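# Sort small circuit boards into two green bins by length

## Task

Put every small circuit board into one of the two green bins, with all the long boards together in one bin and all the short boards together in the other, and release the grippers once the sorting is finished.

## Robot and tools

Robot: two arms, left_arm and right_arm, each ending in a two-finger gripper. Nothing may leave the table, whether dropped or knocked. The arms must not collide or shove against each other hard. Brief outside tugs on a held part, or pushes on loose objects, can happen at random.

Frame: every printed pose shares one scene frame. The origin sits on the table surface midway between the arms; +x points out across the table, +z points up, and left_arm is on the +y side. The names left and right do not match the sides of any camera image. A pose line gives end_effector_position in metres and end_effector_quat_wxyz. That position is the point between the finger pads, roughly 1 cm behind the fingertips, and the printout can be somewhat wrong, more so when the arm reaches far. In the gripper's own axes, the fingers point along +z and open and close along y.

The 14-number row (used by execute_actions rows and by move target): one flat list covering both arms, every number plain and within [-1, 1], even when one arm should stay still. Order: dx, dy, dz, rx, ry, rz, opening for left_arm, then the same seven for right_arm. dx..rz are offsets, not poses, expressed in that gripper's own axes and counted from its pose in the most recent result that showed it (before any such result in the scene, and for a second or later call inside one reply, counted from where the robot is when the action begins). Scale: 1.0 equals 0.6 m of translation or 180 degrees of rotation; rx, ry, rz form a single rotation vector. opening is absolute, not an offset: +1 is fully open (0.094 m), -1 is closed. All zeros is not a pause: it pulls the arm back to the reference pose.

execute_actions: argument actions, a list holding at most one item, plus optional pictures (boolean, default on). An empty list returns the state only. {"rows": [...], "steps": n} runs up to 15 rows, one per control step of 1/30 s; steps is at most 15 and defaults to 15; if rows run out, the last one repeats. Every row is measured from the same reference pose, not chained from the previous row. {"steps": n} alone is a wait of up to 300 steps, counted from the last result, so thinking time uses them up. A refused call moves nothing.

move: target is one 14-number row as above; speed is optional, in m/s, 0.002 to 0.5, default 0.25 (rotation capped at twice that in rad/s). Each gripper travels a straight path toward its target; both paths finish together, lasting 0.5 to 10 s, and stop short if more time would be needed. Openings are sent when it starts. Paths ignore obstacles and the other arm. Faster moves hit harder, and aiming beyond a contact pushes harder. The result adds a move: line with the ending (done, off_target, moving, held, fault) and which limits acted; paced means the sent pose was clipped, held means a check stopped some steps (after which the arm may jump faster than speed). It also reports each gripper's distance to its target.



Control behaviour: each step, the commanded pose is limited to within 70 mm and 16 degrees of the measured pose, then solved by damped inverse kinematics, favouring position over orientation. A distant target can need several actions; after the last step the arm only continues to its last clipped pose, so check the result and send the remainder. Arms tend to settle a centimetre or more low, and repeated zero offsets let them sink; to keep an arm in place, send the correction back to its desired pose in a reply's first call and zeros afterwards, raising the aim if it still sags. Elbows never fully straighten. Joint limits (rad), base to gripper: waist -2.618 to 3.054, shoulder 0 to 3.142, elbow 0 to 3.142, wrist pitch -1.571 to 1.571, wrist yaw -1.571 to 1.571, wrist roll -2.094 to 2.094.

Result lines: the state line per arm; grip_measured, the measured finger opening on the command scale (the last Joint positions entry gives it in metres; each gripper may be off by about 1 mm, consistently). HELD marks steps where some of the row was not sent; pose unreachable means the clearance check altered or blocked an arm's command; Hand target shows the pose the controller is driving toward; FAULT and OVER-TEMPERATURE FAULT report stops; MOTOR HOT warns at 75 °C.

Gripping: to hold a board, command an opening about 0.03 below grip_measured; a smaller gap grips more gently. Pads give roughly 50 to 62 N, less on very thin parts (under about 2 mm) and sometimes a short spike on first contact. Holding loads warms motors even while idle: 90 °C stops that arm for 10 s, 100 °C makes it drop everything and fall, so avoid carrying parts longer than needed.

Timing: the simulation keeps running while you think and write; move and wait results include pictures. Prefer smooth, moderate-speed moves, lower parts into the bins instead of dropping them from height, and open the grippers at the end.

Each tool is called after ">>>" by a JSON object that holds its "method" and its "body", one argument or row to a line.

## Session

>>> {"method": "execute_actions", "body": {
  "actions": []
}}

Scene clock: 0.00 s of 6800.00 s.
left_arm: end_effector_position=(+0.3423, +0.4893, +0.2175) grip_measured=+1.000 end_effector_quat_wxyz=(+0.258, +0.265, +0.829, +0.419) | right_arm: end_effector_position=(+0.4907, -0.3284, +0.2983) grip_measured=+1.000 end_effector_quat_wxyz=(+0.471, +0.358, +0.806, +0.013)
Joint positions: left_arm=[ 0.179  1.191  0.902 -0.351 -0.527  0.969  0.094] | right_arm=[ 0.175  1.665  1.665 -0.675  0.474  0.796  0.094]
Joint velocities: left_arm=[-0.007  0.007  0.007 -0.037 -0.007  0.007  0.   ] | right_arm=[-0.007 -0.012  0.027 -0.007 -0.11   0.022  0.   ]
Motor temperatures (°C, as the motors report them): left_arm=[21 21 22 21 21 21] | right_arm=[19 20 20 20 21 21]
Hand target (left_arm): +0.343, +0.490, +0.226; +0.267, +0.257, +0.827, +0.423
Hand target (right_arm): +0.490, -0.330, +0.311; +0.484, +0.359, +0.798, +0.016

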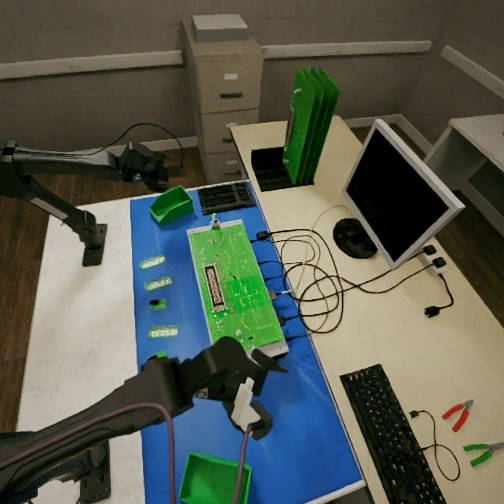

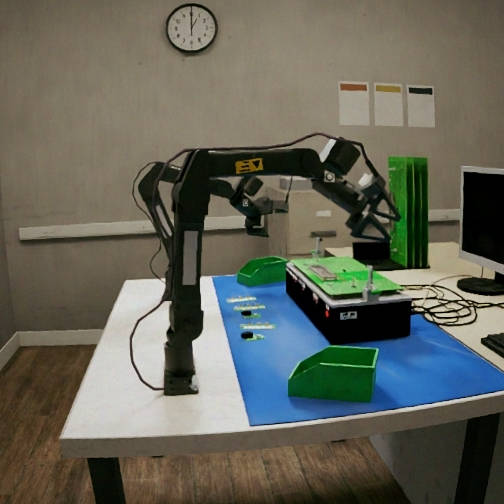

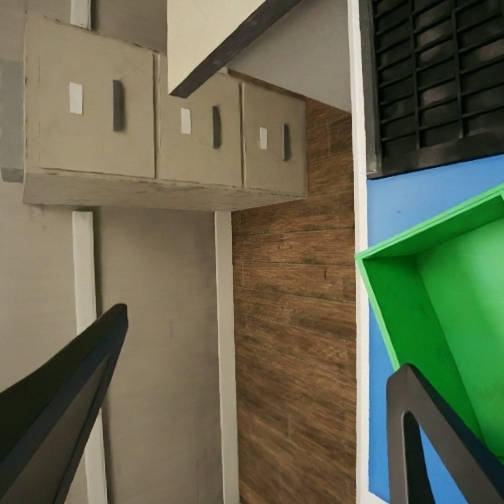

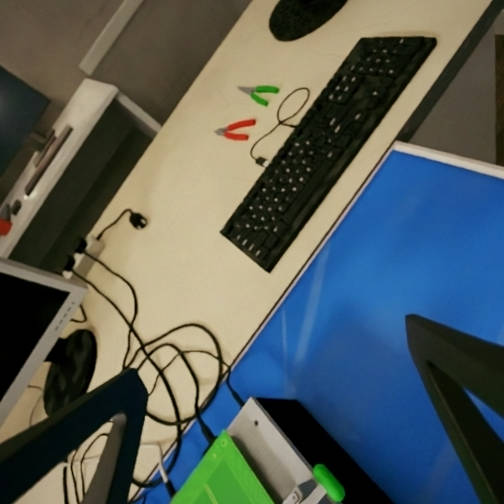

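>>> {"method": "move", "body": {
  "target": [-0.158,-0.345,-0.365,0.283,0.174,-0.179,1,0.413,-0.165,-0.303,0.009,0.321,-0.244,1]
}}

>>> {"method": "zoom_image", "body": {
  "camera": "cam_high",
  "region": [60,170,300,410]
}}

Scene clock: 24.93 s of 6800.00 s.
left_arm: end_effector_position=(+0.2219, +0.2041, +0.1726) grip_measured=+1.000 end_effector_quat_wxyz=(-0.010, -0.001, +1.000, -0.002) | right_arm: end_effector_position=(+0.2243, -0.2019, +0.1769) grip_measured=+1.000 end_effector_quat_wxyz=(+0.003, +0.005, +1.000, -0.011)
Joint positions: left_arm=[-0.532  1.623  1.538 -1.498  0.015 -0.632  0.094] | right_arm=[ 0.573  1.506  1.438 -1.51   0.02   0.599  0.094]
Joint velocities: left_arm=[-0.002  0.017 -0.007  0.007 -0.022 -0.022  0.   ] | right_arm=[ 0.002 -0.007  0.002  0.051 -0.022  0.081  0.   ]
Motor temperatures (°C, as the motors report them): left_arm=[21 22 25 23 21 21] | right_arm=[19 23 23 22 21 21]
Hand target (left_arm): +0.225, +0.198, +0.179; -0.002, -0.001, +1.000, -0.012
Hand target (right_arm): +0.219, -0.203, +0.178; +0.000, -0.001, +1.000, -0.011
Off the commanded pose (left_arm): 0.007 m, 1 deg.
Off the commanded pose (right_arm): 0.005 m, 1 deg.
After step 90, 18.80 s passed at rest.
move: done

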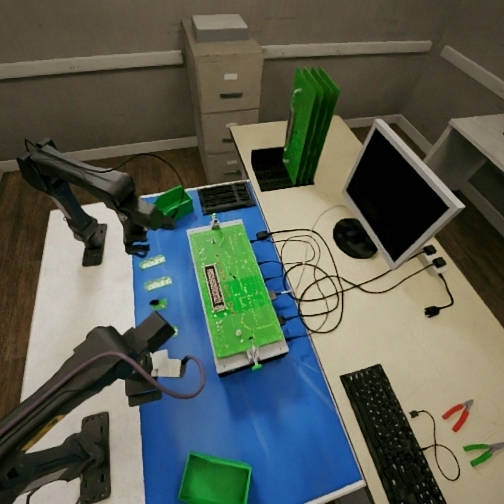

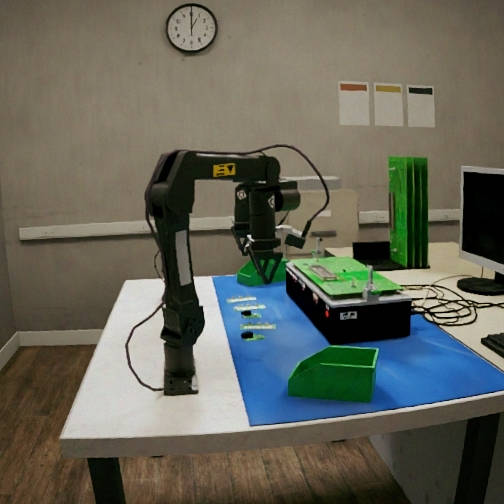

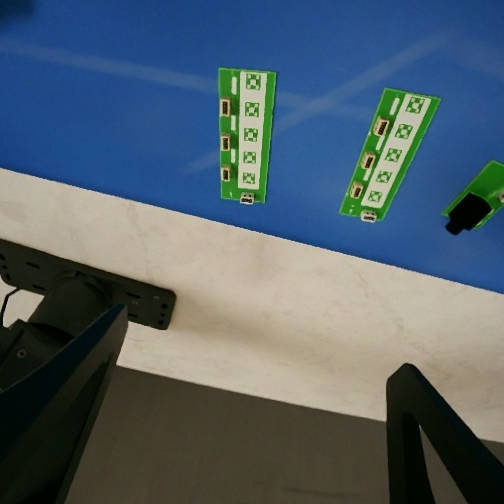

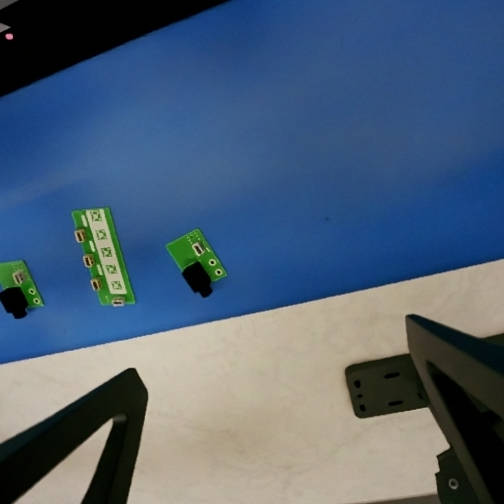

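Region (60, 170, 300, 410) of cam_high's 504x504 image, scaled by 2.100, with more detail than that image has.

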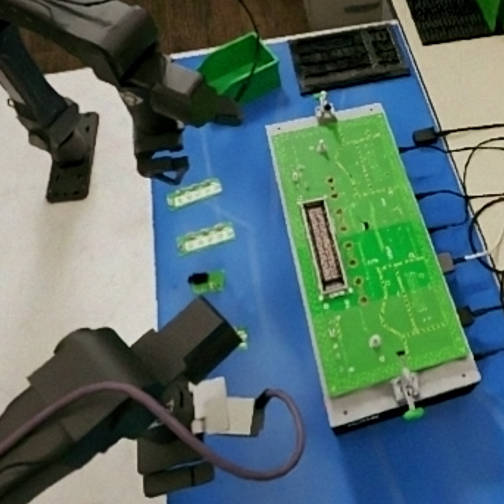

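>>> {"method": "move", "body": {
  "target": [0,0.06,0.17,0,0,0,0.4,0.03,0.095,0.18,0,0,0,0.4]
}}

Scene clock: 31.00 s of 6800.00 s.
left_arm: end_effector_position=(+0.2160, +0.2393, +0.0678) grip_measured=+0.403 end_effector_quat_wxyz=(-0.022, -0.000, +1.000, +0.004) | right_arm: end_effector_position=(+0.2061, -0.1469, +0.0693) grip_measured=+0.402 end_effector_quat_wxyz=(-0.000, +0.005, +1.000, -0.011)
Joint positions: left_arm=[-0.433  1.58   1.073 -1.105  0.017 -0.53   0.066] | right_arm=[ 0.777  1.61   1.11  -1.086  0.015  0.803  0.066]
Joint velocities: left_arm=[-0.007  0.002 -0.012 -0.007 -0.066  0.081 -0.001] | right_arm=[-0.002 -0.007 -0.002  0.037 -0.022 -0.007 -0.   ]
Motor temperatures (°C, as the motors report them): left_arm=[21 23 26 23 21 21] | right_arm=[19 23 22 22 21 21]
Hand target (left_arm): +0.219, +0.241, +0.071; -0.009, -0.002, +1.000, -0.001
Hand target (right_arm): +0.206, -0.146, +0.068; +0.005, +0.005, +1.000, -0.011
Off the commanded pose (left_arm): 0.005 m, 2 deg.
Off the commanded pose (right_arm): 0.002 m, 0 deg.
After step 90, 1.83 s passed at rest.
move: done

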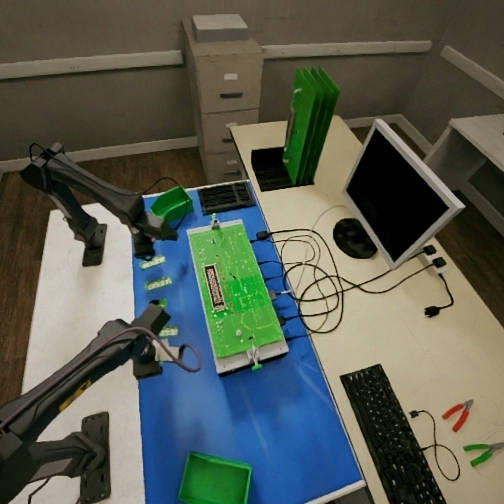

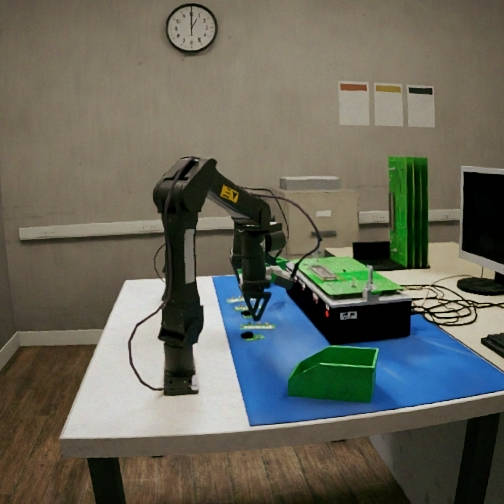

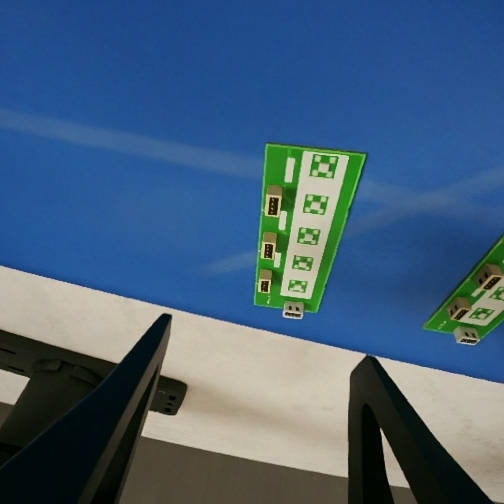

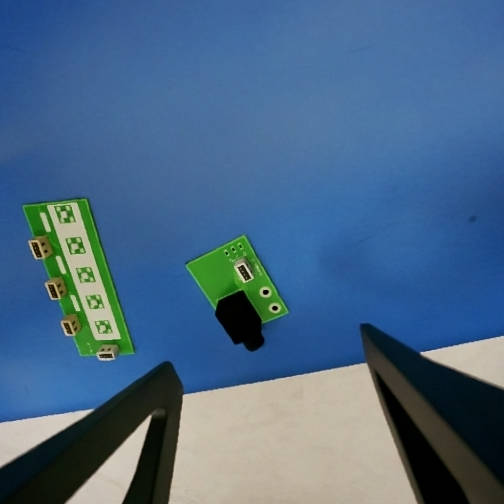

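>>> {"method": "move", "body": {
  "target": [-0.01,-0.008,0.06,0,-0.012,0,0.2,0,0.022,0.066,0,0,-0.07,0.2],
  "speed": 0.1
}}

Scene clock: 36.40 s of 6800.00 s.
left_arm: end_effector_position=(+0.2205, +0.2350, +0.0352) grip_measured=+0.203 end_effector_quat_wxyz=(-0.007, -0.002, +1.000, -0.003) | right_arm: end_effector_position=(+0.2079, -0.1350, +0.0328) grip_measured=+0.202 end_effector_quat_wxyz=(-0.000, -0.098, +0.995, -0.010)
Joint positions: left_arm=[-0.442  1.614  0.972 -0.937  0.012 -0.542  0.057] | right_arm=[ 0.803  1.691  1.045 -0.938  0.015  0.622  0.056]
Joint velocities: left_arm=[ 0.002  0.017 -0.002  0.095 -0.022  0.095  0.   ] | right_arm=[-0.022  0.017 -0.007 -0.007 -0.037 -0.081  0.   ]
Motor temperatures (°C, as the motors report them): left_arm=[21 24 25 23 21 21] | right_arm=[19 23 22 21 21 21]
Hand target (left_arm): +0.220, +0.235, +0.032; -0.004, +0.000, +1.000, +0.003
Hand target (right_arm): +0.206, -0.134, +0.030; -0.001, -0.105, +0.994, -0.011
Off the commanded pose (left_arm): 0.004 m, 1 deg.
Off the commanded pose (right_arm): 0.004 m, 1 deg.
After step 90, 0.83 s passed at rest.
move: done

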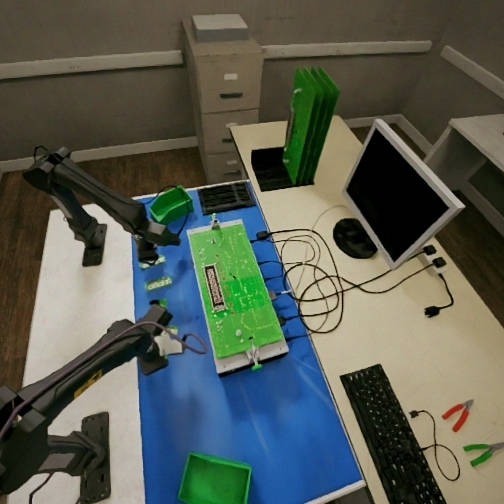

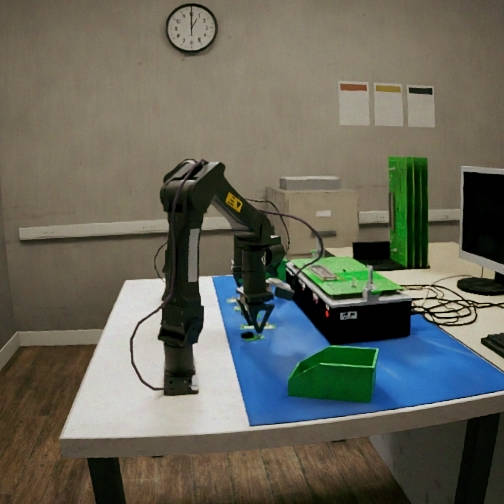

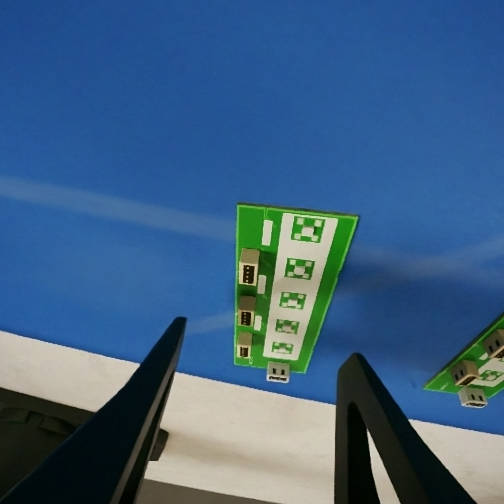

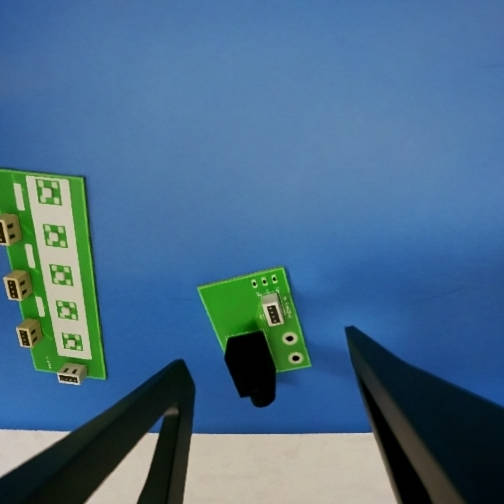

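>>> {"method": "move", "body": {
  "target": [0,-0.003,0.046,0,0,-0.02,0.2,0.015,0.003,0.043,0,0,-0.02,0.2],
  "speed": 0.04
}}

Scene clock: 40.07 s of 6800.00 s.
left_arm: end_effector_position=(+0.2194, +0.2354, +0.0155) grip_measured=+0.203 end_effector_quat_wxyz=(-0.010, -0.030, +0.999, -0.001) | right_arm: end_effector_position=(+0.2005, -0.1362, +0.0100) grip_measured=+0.202 end_effector_quat_wxyz=(+0.000, -0.123, +0.992, -0.010)
Joint positions: left_arm=[-0.442  1.652  0.925 -0.861  0.013 -0.6    0.057] | right_arm=[ 0.82   1.709  0.965 -0.839  0.015  0.589  0.056]
Joint velocities: left_arm=[ 0.002  0.002  0.002 -0.022  0.022 -0.007  0.001] | right_arm=[-0.002 -0.012  0.002  0.022 -0.037 -0.037  0.001]
Motor temperatures (°C, as the motors report them): left_arm=[21 24 25 23 21 21] | right_arm=[19 23 22 21 21 21]
Hand target (left_arm): +0.220, +0.233, +0.008; -0.007, -0.033, +0.999, -0.003
Hand target (right_arm): +0.198, -0.136, +0.007; -0.000, -0.129, +0.992, -0.010
Off the commanded pose (left_arm): 0.008 m, 1 deg.
Off the commanded pose (right_arm): 0.004 m, 1 deg.
move: done

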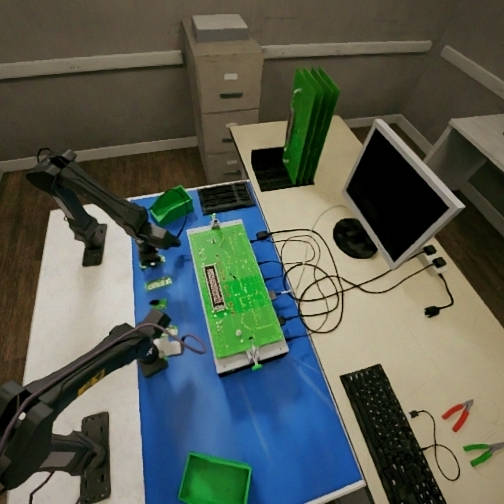

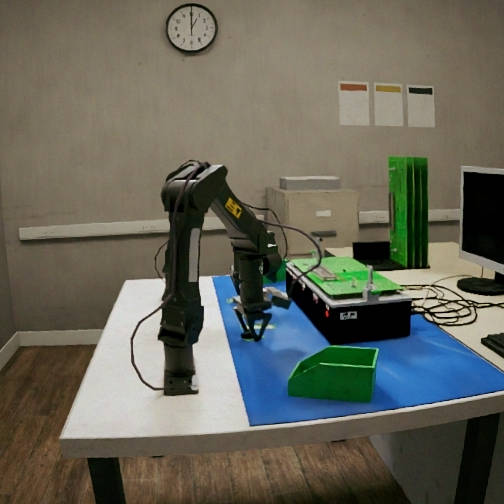

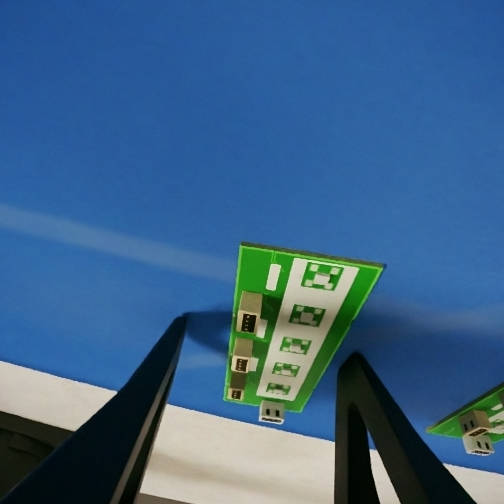

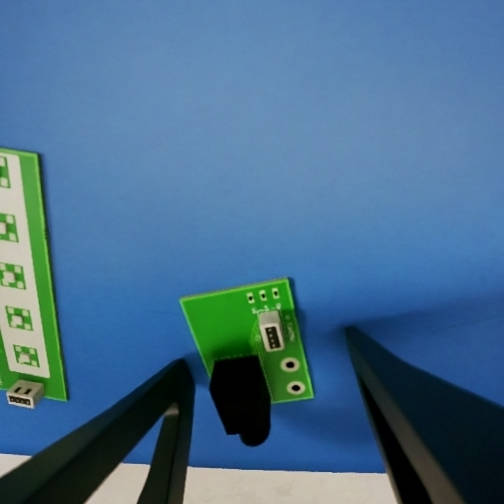

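Left has touched; lower the right a bit more, then close.

>>> {"method": "execute_actions", "body": {
  "actions": [
    {"rows":[[0,0,0.004,0,0,0,0,0,0,0.014,0,0,0,0.1],[0,0,0.004,0,0,0,0,0,0,0.014,0,0,0,0.1],[0,0,0.004,0,0,0,0,0,0,0.014,0,0,0,0.1],[0,0,0.004,0,0,0,0,0,0,0.014,0,0,0,0.1],[0,0,0.004,0,0,0,0,0,0,0.014,0,0,0,0.1],[0,0,0.004,0,0,0,0,0,0,0.014,0,0,0,0.1],[0,0,0.004,0,0,0,-0.33,0,0,0.014,0,0,0,-0.33]]}
  ],
  "pictures": false
}}

>>> {"method": "wait", "body": {
  "seconds": 0.7
}}

Scene clock: 46.67 s of 6800.00 s.
left_arm: end_effector_position=(+0.2196, +0.2330, +0.0158) grip_measured=-0.321 end_effector_quat_wxyz=(-0.011, -0.031, +0.999, -0.007) | right_arm: end_effector_position=(+0.2017, -0.1341, +0.0085) grip_measured=-0.318 end_effector_quat_wxyz=(+0.003, -0.123, +0.992, -0.006)
Joint positions: left_arm=[-0.442  1.65   0.925 -0.856  0.024 -0.6    0.032] | right_arm=[ 0.82   1.712  0.962 -0.824  0.012  0.589  0.032]
Joint velocities: left_arm=[-0.017 -0.002  0.007  0.066 -0.022 -0.051 -0.001] | right_arm=[-0.022 -0.007 -0.007 -0.007 -0.037  0.007  0.   ]
Motor temperatures (°C, as the motors report them): left_arm=[21 23 24 23 21 21] | right_arm=[19 23 22 21 21 21]
Hand target (left_arm): +0.219, +0.235, +0.013; -0.010, -0.030, +0.999, -0.001
Hand target (right_arm): +0.200, -0.136, +0.002; +0.000, -0.123, +0.992, -0.009
Off the commanded pose (left_arm): 0.004 m, 1 deg.
Off the commanded pose (right_arm): 0.007 m, 1 deg.
Steps of this call (steps 1 to 90: nothing new was sent; then 3.10 s passed at rest; steps 91 to 105: all 15 steps of this action). Readings (end_effector_position):
91: left_arm (+0.2191, +0.2348, +0.0155) | right_arm (+0.2008, -0.1357, +0.0097)
92: left_arm (+0.2196, +0.2337, +0.0155) | right_arm (+0.2012, -0.1353, +0.0090)
94: left_arm (+0.2197, +0.2333, +0.0155) | right_arm (+0.2014, -0.1349, +0.0085)
98: left_arm (+0.2197, +0.2332, +0.0155) | right_arm (+0.2016, -0.1343, +0.0085)
105: the state above

Scene clock: 47.37 s of 6800.00 s.
left_arm: end_effector_position=(+0.2196, +0.2330, +0.0158) grip_measured=-0.321 end_effector_quat_wxyz=(-0.011, -0.031, +0.999, -0.007) | right_arm: end_effector_position=(+0.2017, -0.1341, +0.0085) grip_measured=-0.318 end_effector_quat_wxyz=(+0.003, -0.123, +0.992, -0.006)
Joint positions: left_arm=[-0.442  1.65   0.925 -0.856  0.024 -0.6    0.032] | right_arm=[ 0.82   1.712  0.962 -0.824  0.012  0.589  0.032]
Joint velocities: left_arm=[ 0.002 -0.007 -0.002 -0.022  0.022 -0.007  0.001] | right_arm=[-0.002 -0.002  0.007  0.007  0.081  0.007 -0.001]
Motor temperatures (°C, as the motors report them): left_arm=[21 23 24 23 21 21] | right_arm=[19 23 22 21 21 21]
Hand target (left_arm): +0.219, +0.235, +0.013; -0.010, -0.030, +0.999, -0.001
Hand target (right_arm): +0.200, -0.136, +0.002; +0.000, -0.123, +0.992, -0.009
Off the commanded pose (left_arm): 0.004 m, 1 deg.
Off the commanded pose (right_arm): 0.007 m, 1 deg.
Steps of this call (steps 1 to 21: nothing new was sent). Readings (end_effector_position):
1: left_arm (+0.2196, +0.2330, +0.0158) | right_arm (+0.2017, -0.1341, +0.0085)
2: left_arm (+0.2196, +0.2330, +0.0158) | right_arm (+0.2017, -0.1341, +0.0085)
4: left_arm (+0.2196, +0.2330, +0.0158) | right_arm (+0.2017, -0.1341, +0.0085)
8: left_arm (+0.2196, +0.2330, +0.0158) | right_arm (+0.2017, -0.1341, +0.0085)
21: the state above

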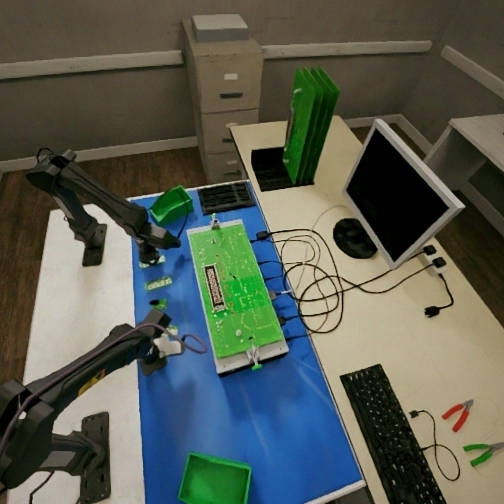

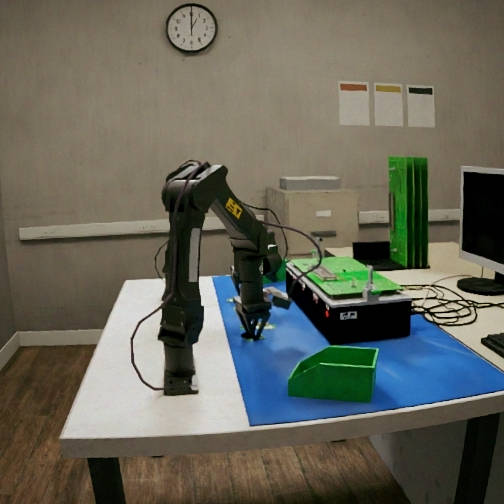

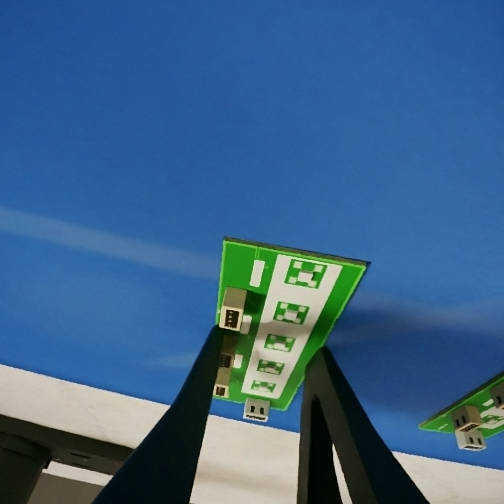

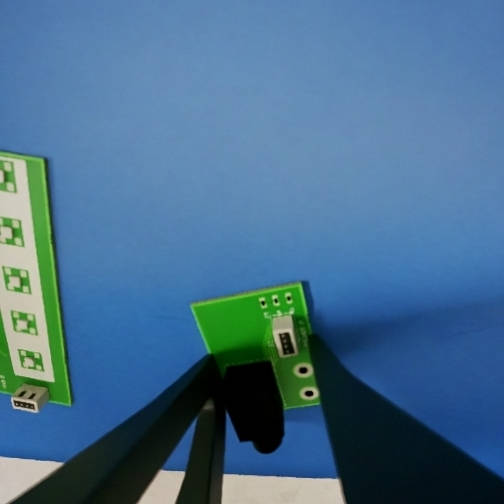

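>>> {"method": "move", "body": {
  "target": [0,0,-0.2,0,0,0,-0.355,0,0,-0.2,0,0,0,-0.355]
}}

>>> {"method": "move", "body": {
  "target": [-0.21,0.47,-0.02,0,0,-0.1,-0.355,0,-0.56,-0.02,0,0,0.14,-0.355]
}}

Scene clock: 52.73 s of 6800.00 s.
left_arm: end_effector_position=(+0.2199, +0.2329, +0.1272) grip_measured=-0.342 end_effector_quat_wxyz=(-0.018, -0.030, +0.999, -0.002) | right_arm: end_effector_position=(+0.1988, -0.1374, +0.1179) grip_measured=-0.338 end_effector_quat_wxyz=(-0.009, -0.123, +0.992, -0.016)
Joint positions: left_arm=[-0.442  1.559  1.291 -1.331  0.024 -0.599  0.031] | right_arm=[ 0.82   1.604  1.299 -1.3    0.012  0.589  0.031]
Joint velocities: left_arm=[ 0.002 -0.017  0.002  0.051  0.022  0.022 -0.001] | right_arm=[ 0.017  0.002  0.002  0.007 -0.125  0.007 -0.001]
Motor temperatures (°C, as the motors report them): left_arm=[21 24 24 22 21 21] | right_arm=[19 23 22 21 21 21]
Hand target (left_arm): +0.223, +0.233, +0.135; -0.010, -0.031, +0.999, -0.007
Hand target (right_arm): +0.202, -0.134, +0.128; +0.003, -0.123, +0.992, -0.006
Off the commanded pose (left_arm): 0.009 m, 1 deg.
Off the commanded pose (right_arm): 0.012 m, 2 deg.
After step 90, 1.13 s passed at rest.
move: off_target (right_arm)

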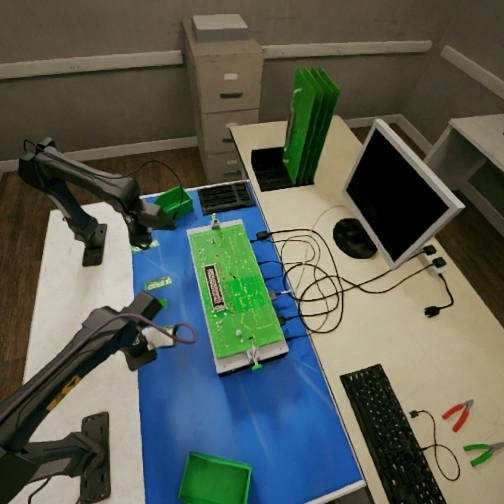

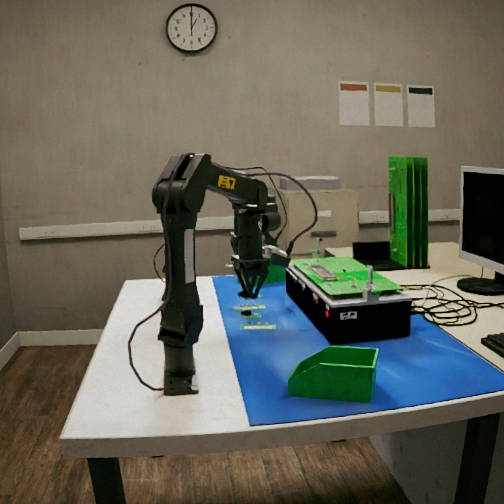

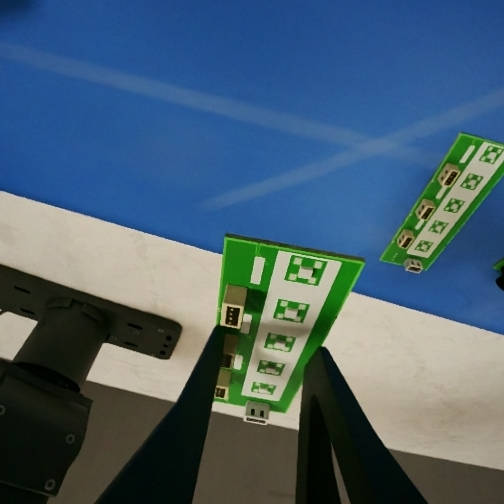

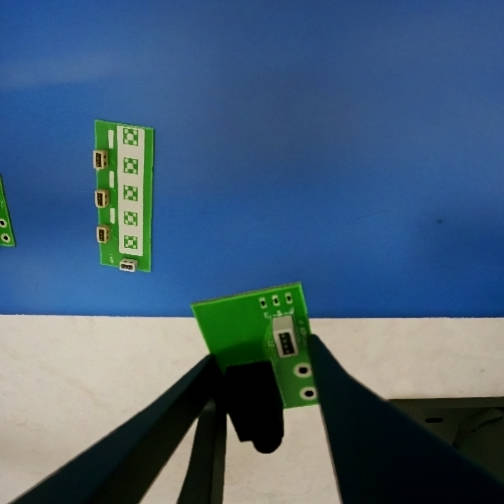

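Scene clock: 54.70 s of 6800.00 s.
left_arm: end_effector_position=(+0.3254, +0.5218, +0.1309) grip_measured=-0.342 end_effector_quat_wxyz=(-0.020, -0.190, +0.982, +0.006) | right_arm: end_effector_position=(+0.2779, -0.4601, +0.1257) grip_measured=-0.338 end_effector_quat_wxyz=(-0.025, +0.099, +0.995, -0.008)
Joint positions: left_arm=[ 0.518  1.957  1.781 -1.431 -0.02   0.037  0.031] | right_arm=[-0.434  1.677  1.408 -1.344  0.032 -0.219  0.031]
Joint velocities: left_arm=[-0.007  0.002 -0.017  0.007 -0.037  0.022  0.001] | right_arm=[-0.017 -0.017  0.002 -0.051  0.007  0.022  0.001]
Motor temperatures (°C, as the motors report them): left_arm=[21 24 25 22 21 21] | right_arm=[19 23 22 21 21 21]
Hand target (left_arm): +0.328, +0.524, +0.139; -0.012, -0.186, +0.982, +0.010
Hand target (right_arm): +0.284, -0.462, +0.133; -0.014, +0.096, +0.995, -0.010
Off the commanded pose (left_arm): 0.005 m, 1 deg.
Off the commanded pose (right_arm): 0.015 m, 3 deg.
move: off_target (right_arm)

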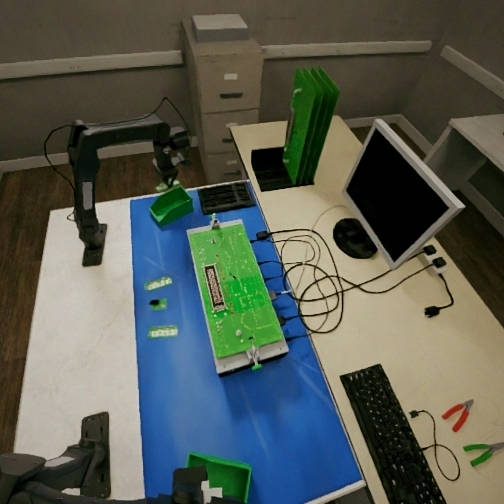

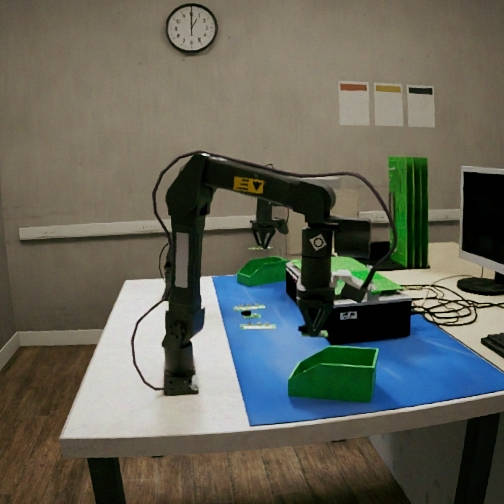

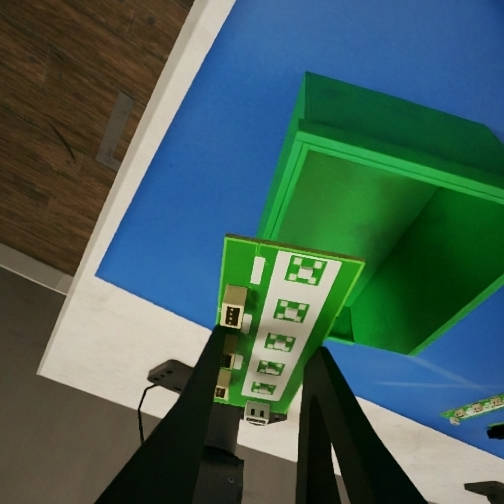

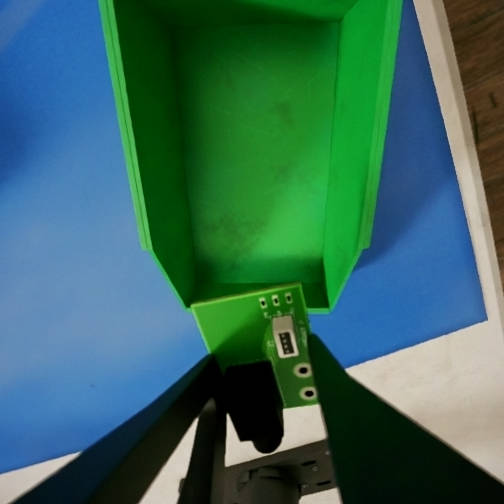

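>>> {"method": "move", "body": {
  "target": [0.065,-0.075,0,0,-0.012,0.03,-0.37,-0.05,-0.02,0.09,0,-0.015,0.05,-0.37],
  "speed": 0.12
}}

Scene clock: 58.70 s of 6800.00 s.
left_arm: end_effector_position=(+0.3048, +0.4674, +0.1274) grip_measured=-0.367 end_effector_quat_wxyz=(-0.016, -0.143, +0.990, +0.007) | right_arm: end_effector_position=(+0.3020, -0.4760, +0.0720) grip_measured=-0.349 end_effector_quat_wxyz=(-0.005, +0.171, +0.985, -0.014)
Joint positions: left_arm=[ 0.391  1.794  1.552 -1.359 -0.018  0.006  0.03 ] | right_arm=[-0.45   1.773  1.306 -1.106  0.03  -0.092  0.031]
Joint velocities: left_arm=[-0.012 -0.012 -0.017  0.051 -0.037 -0.051 -0.001] | right_arm=[ 0.007 -0.012  0.002  0.007 -0.051 -0.022 -0.001]
Motor temperatures (°C, as the motors report them): left_arm=[21 25 25 22 21 21] | right_arm=[19 23 23 21 21 21]
Hand target (left_arm): +0.306, +0.465, +0.132; -0.002, -0.143, +0.990, +0.007
Hand target (right_arm): +0.303, -0.477, +0.070; -0.001, +0.177, +0.984, -0.012
Off the commanded pose (left_arm): 0.005 m, 2 deg.
Off the commanded pose (right_arm): 0.003 m, 1 deg.
move: done

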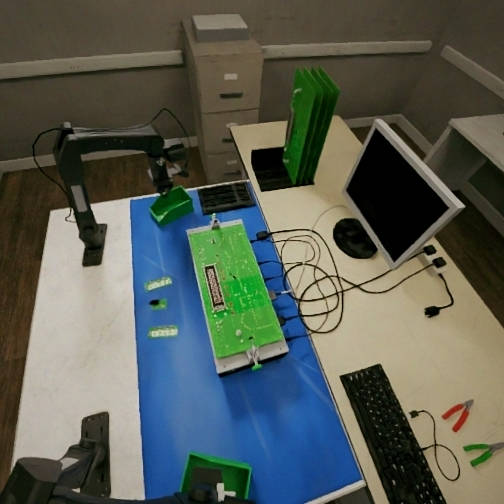

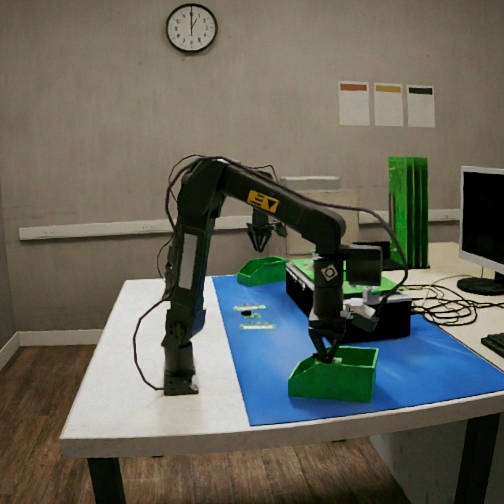

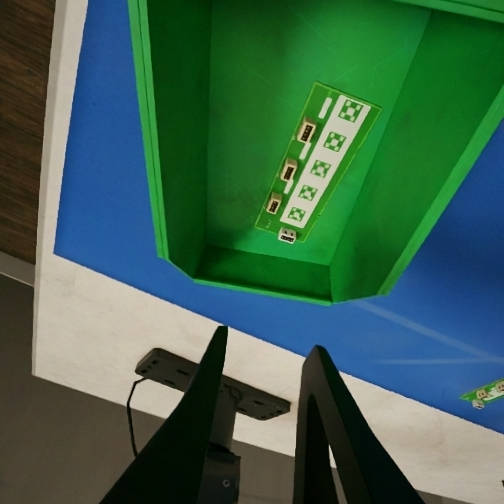

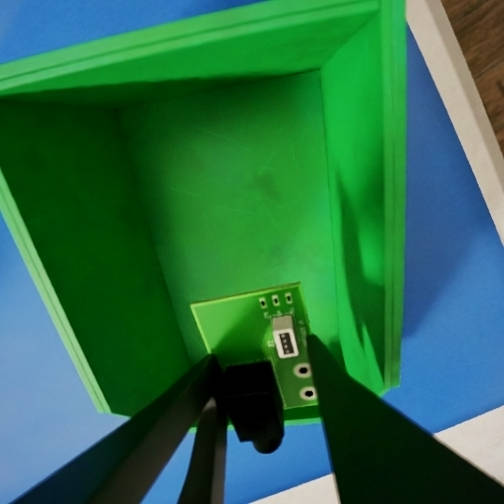

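>>> {"method": "move", "body": {
  "target": [0.28,-0.487,0.13,0,-0.015,0.08,0.2,0,0.01,0.065,0,0,0,-0.37]
}}

>>> {"method": "execute_actions", "body": {
  "actions": [
    {"rows":[[0,0,0,0,0,0,0.2,0,0,0,0,0,0,-0.1],[0,0,0,0,0,0,0.2,0,0,0,0,0,0,-0.1],[0,0,0,0,0,0,0.2,0,0,0,0,0,0,-0.1],[0,0,0,0,0,0,0.2,0,0,0,0,0,0,-0.1],[0,0,0,0,0,0,0.2,0,0,-0.01,0,0,0,-0.1]],"steps":8}
  ]
}}

Scene clock: 68.90 s of 6800.00 s.
left_arm: end_effector_position=(+0.2128, +0.1454, +0.0454) grip_measured=+0.197 end_effector_quat_wxyz=(-0.017, -0.013, +1.000, +0.007) | right_arm: end_effector_position=(+0.3027, -0.4729, +0.0358) grip_measured=-0.349 end_effector_quat_wxyz=(-0.006, +0.171, +0.985, -0.014)
Joint positions: left_arm=[-0.702  1.806  1.236 -1.035  0.015 -0.825  0.056] | right_arm=[-0.441  1.813  1.204 -0.967  0.029 -0.081  0.031]
Joint velocities: left_arm=[ 0.002  0.017  0.002 -0.007 -0.022  0.066 -0.   ] | right_arm=[-0.007 -0.002 -0.002  0.007  0.066  0.007  0.001]
Motor temperatures (°C, as the motors report them): left_arm=[21 26 25 22 21 21] | right_arm=[19 23 22 21 21 21]
Hand target (left_arm): +0.222, +0.138, +0.051; -0.001, -0.017, +1.000, -0.003
Hand target (right_arm): +0.304, -0.471, +0.033; -0.005, +0.170, +0.985, -0.014
Off the commanded pose (left_arm): 0.013 m, 3 deg.
Off the commanded pose (right_arm): 0.003 m, 0 deg.
After step 90, 5.23 s passed at rest.
move: off_target (left_arm)

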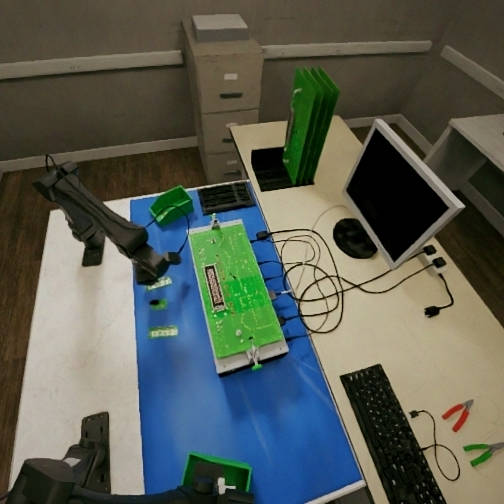

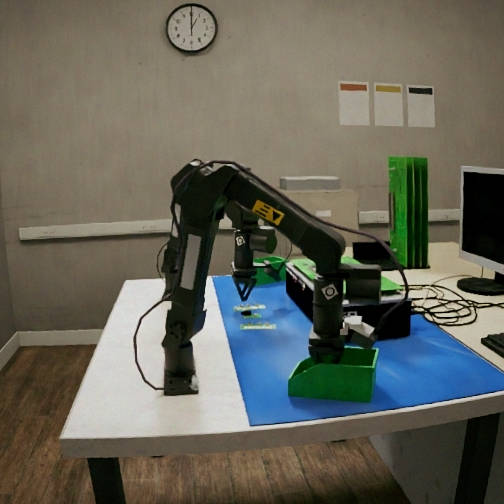

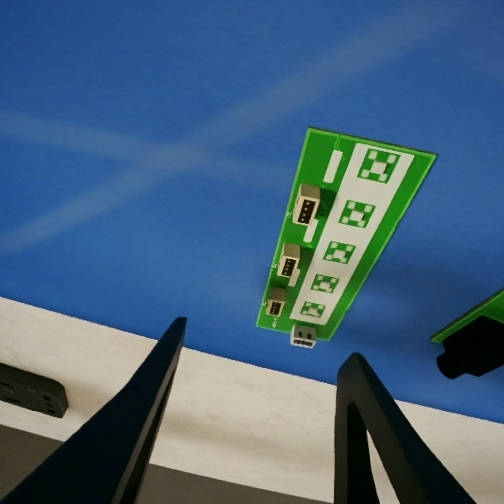

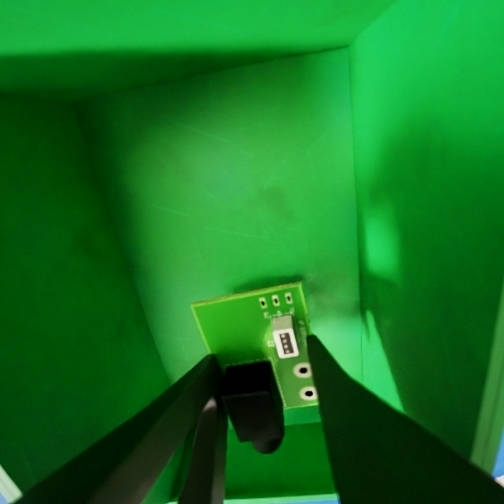

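Scene clock: 69.17 s of 6800.00 s.
left_arm: end_effector_position=(+0.2128, +0.1454, +0.0454) grip_measured=+0.197 end_effector_quat_wxyz=(-0.017, -0.013, +1.000, +0.007) | right_arm: end_effector_position=(+0.3008, -0.4720, +0.0358) grip_measured=-0.102 end_effector_quat_wxyz=(-0.010, +0.171, +0.985, -0.013)
Joint positions: left_arm=[-0.702  1.806  1.236 -1.035  0.015 -0.825  0.056] | right_arm=[-0.441  1.813  1.204 -0.975  0.029 -0.081  0.042]
Joint velocities: left_arm=[-0.027 -0.022 -0.007  0.037 -0.081  0.007  0.   ] | right_arm=[-0.002 -0.007  0.007 -0.051 -0.022  0.022 -0.001]
Motor temperatures (°C, as the motors report them): left_arm=[21 26 25 22 21 21] | right_arm=[19 23 22 21 21 21]
Hand target (left_arm): +0.213, +0.145, +0.045; -0.017, -0.013, +1.000, +0.007
Hand target (right_arm): +0.303, -0.473, +0.042; -0.006, +0.171, +0.985, -0.014
Off the commanded pose (left_arm): 0.000 m, 0 deg.
Off the commanded pose (right_arm): 0.006 m, 0 deg.
Steps of this call (steps 1 to 8: all 8 steps of this action). Readings (end_effector_position):
1: left_arm (+0.2128, +0.1454, +0.0454) | right_arm (+0.3027, -0.4729, +0.0358)
2: left_arm (+0.2128, +0.1454, +0.0454) | right_arm (+0.3027, -0.4729, +0.0358)
4: left_arm (+0.2128, +0.1454, +0.0454) | right_arm (+0.3027, -0.4729, +0.0358)
8: the state above

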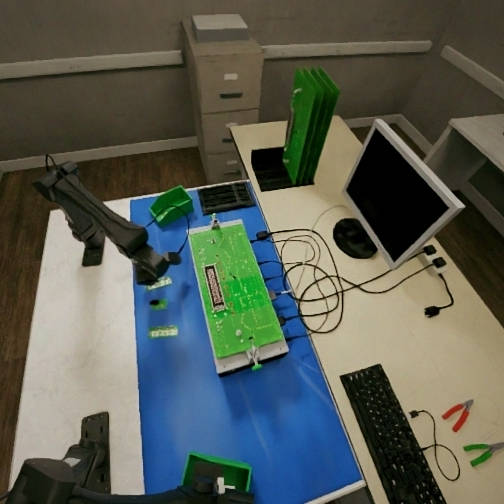

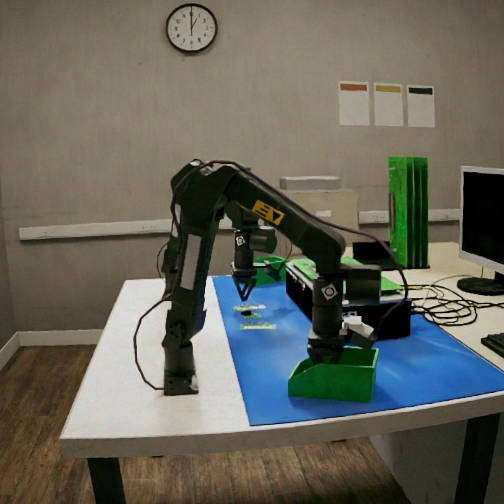

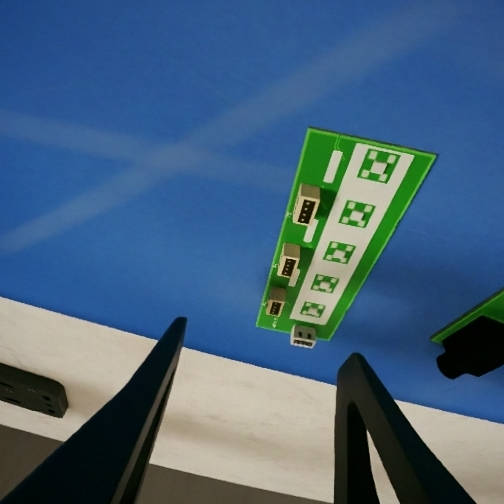

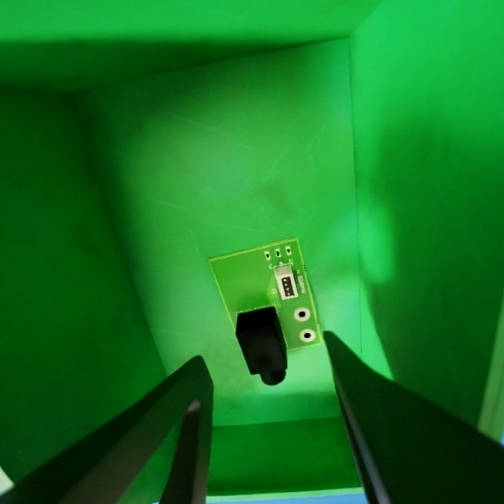

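>>> {"method": "move", "body": {
  "target": [-0.02,-0.032,0.064,0.008,-0.012,0,0.2,0,0,-0.17,0,0,0,-0.1],
  "speed": 0.1
}}

Scene clock: 73.23 s of 6800.00 s.
left_arm: end_effector_position=(+0.2217, +0.1330, +0.0175) grip_measured=+0.197 end_effector_quat_wxyz=(-0.008, -0.015, +1.000, -0.003) | right_arm: end_effector_position=(+0.2969, -0.4703, +0.1219) grip_measured=-0.102 end_effector_quat_wxyz=(-0.034, +0.171, +0.985, -0.006)
Joint positions: left_arm=[-0.709  1.875  1.207 -0.909  0.015 -0.836  0.056] | right_arm=[-0.441  1.778  1.51  -1.364  0.029 -0.081  0.042]
Joint velocities: left_arm=[-0.022  0.002 -0.002  0.007 -0.022  0.066 -0.   ] | right_arm=[-0.002  0.007  0.002 -0.095 -0.081 -0.051 -0.001]
Motor temperatures (°C, as the motors report them): left_arm=[21 26 25 22 21 21] | right_arm=[19 24 23 21 21 21]
Hand target (left_arm): +0.223, +0.128, +0.007; +0.001, -0.013, +1.000, -0.005
Hand target (right_arm): +0.302, -0.471, +0.138; -0.010, +0.171, +0.985, -0.012
Off the commanded pose (left_arm): 0.013 m, 1 deg.
Off the commanded pose (right_arm): 0.017 m, 3 deg.
move: off_target (left_arm, right_arm)

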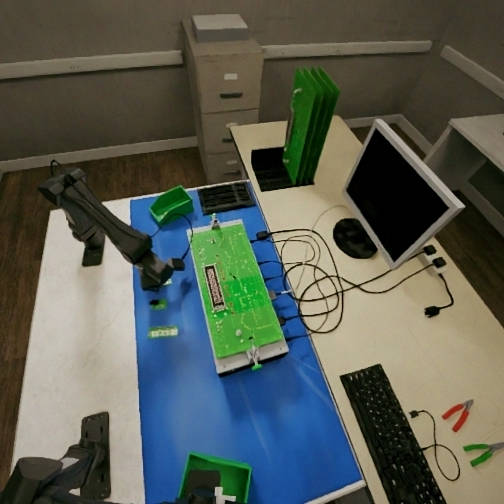

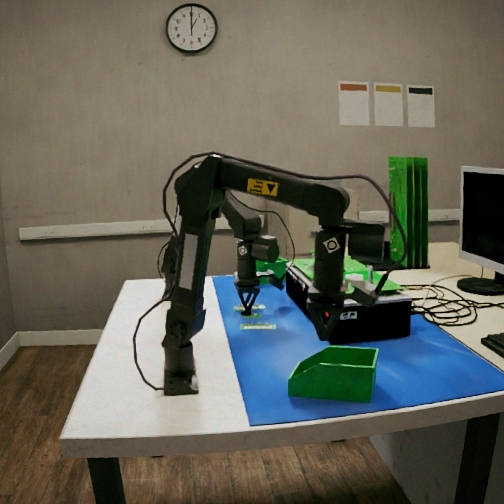

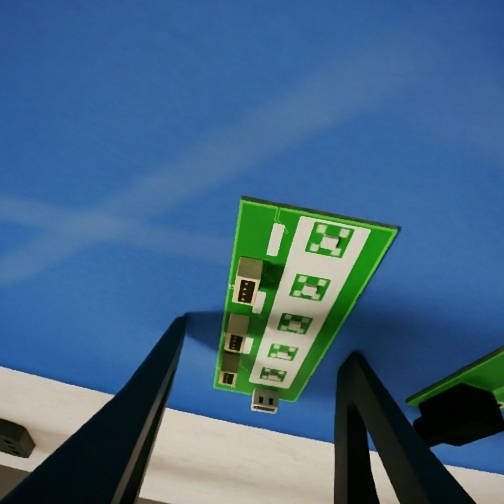

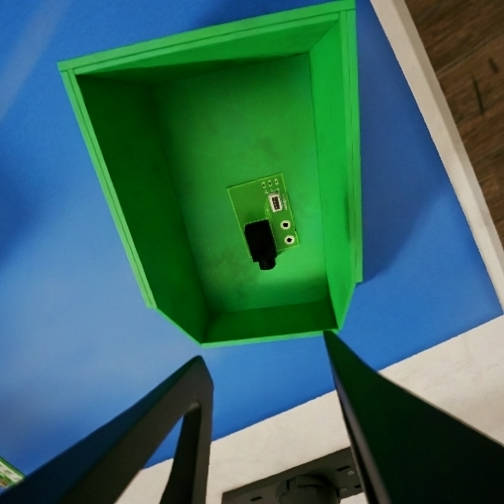

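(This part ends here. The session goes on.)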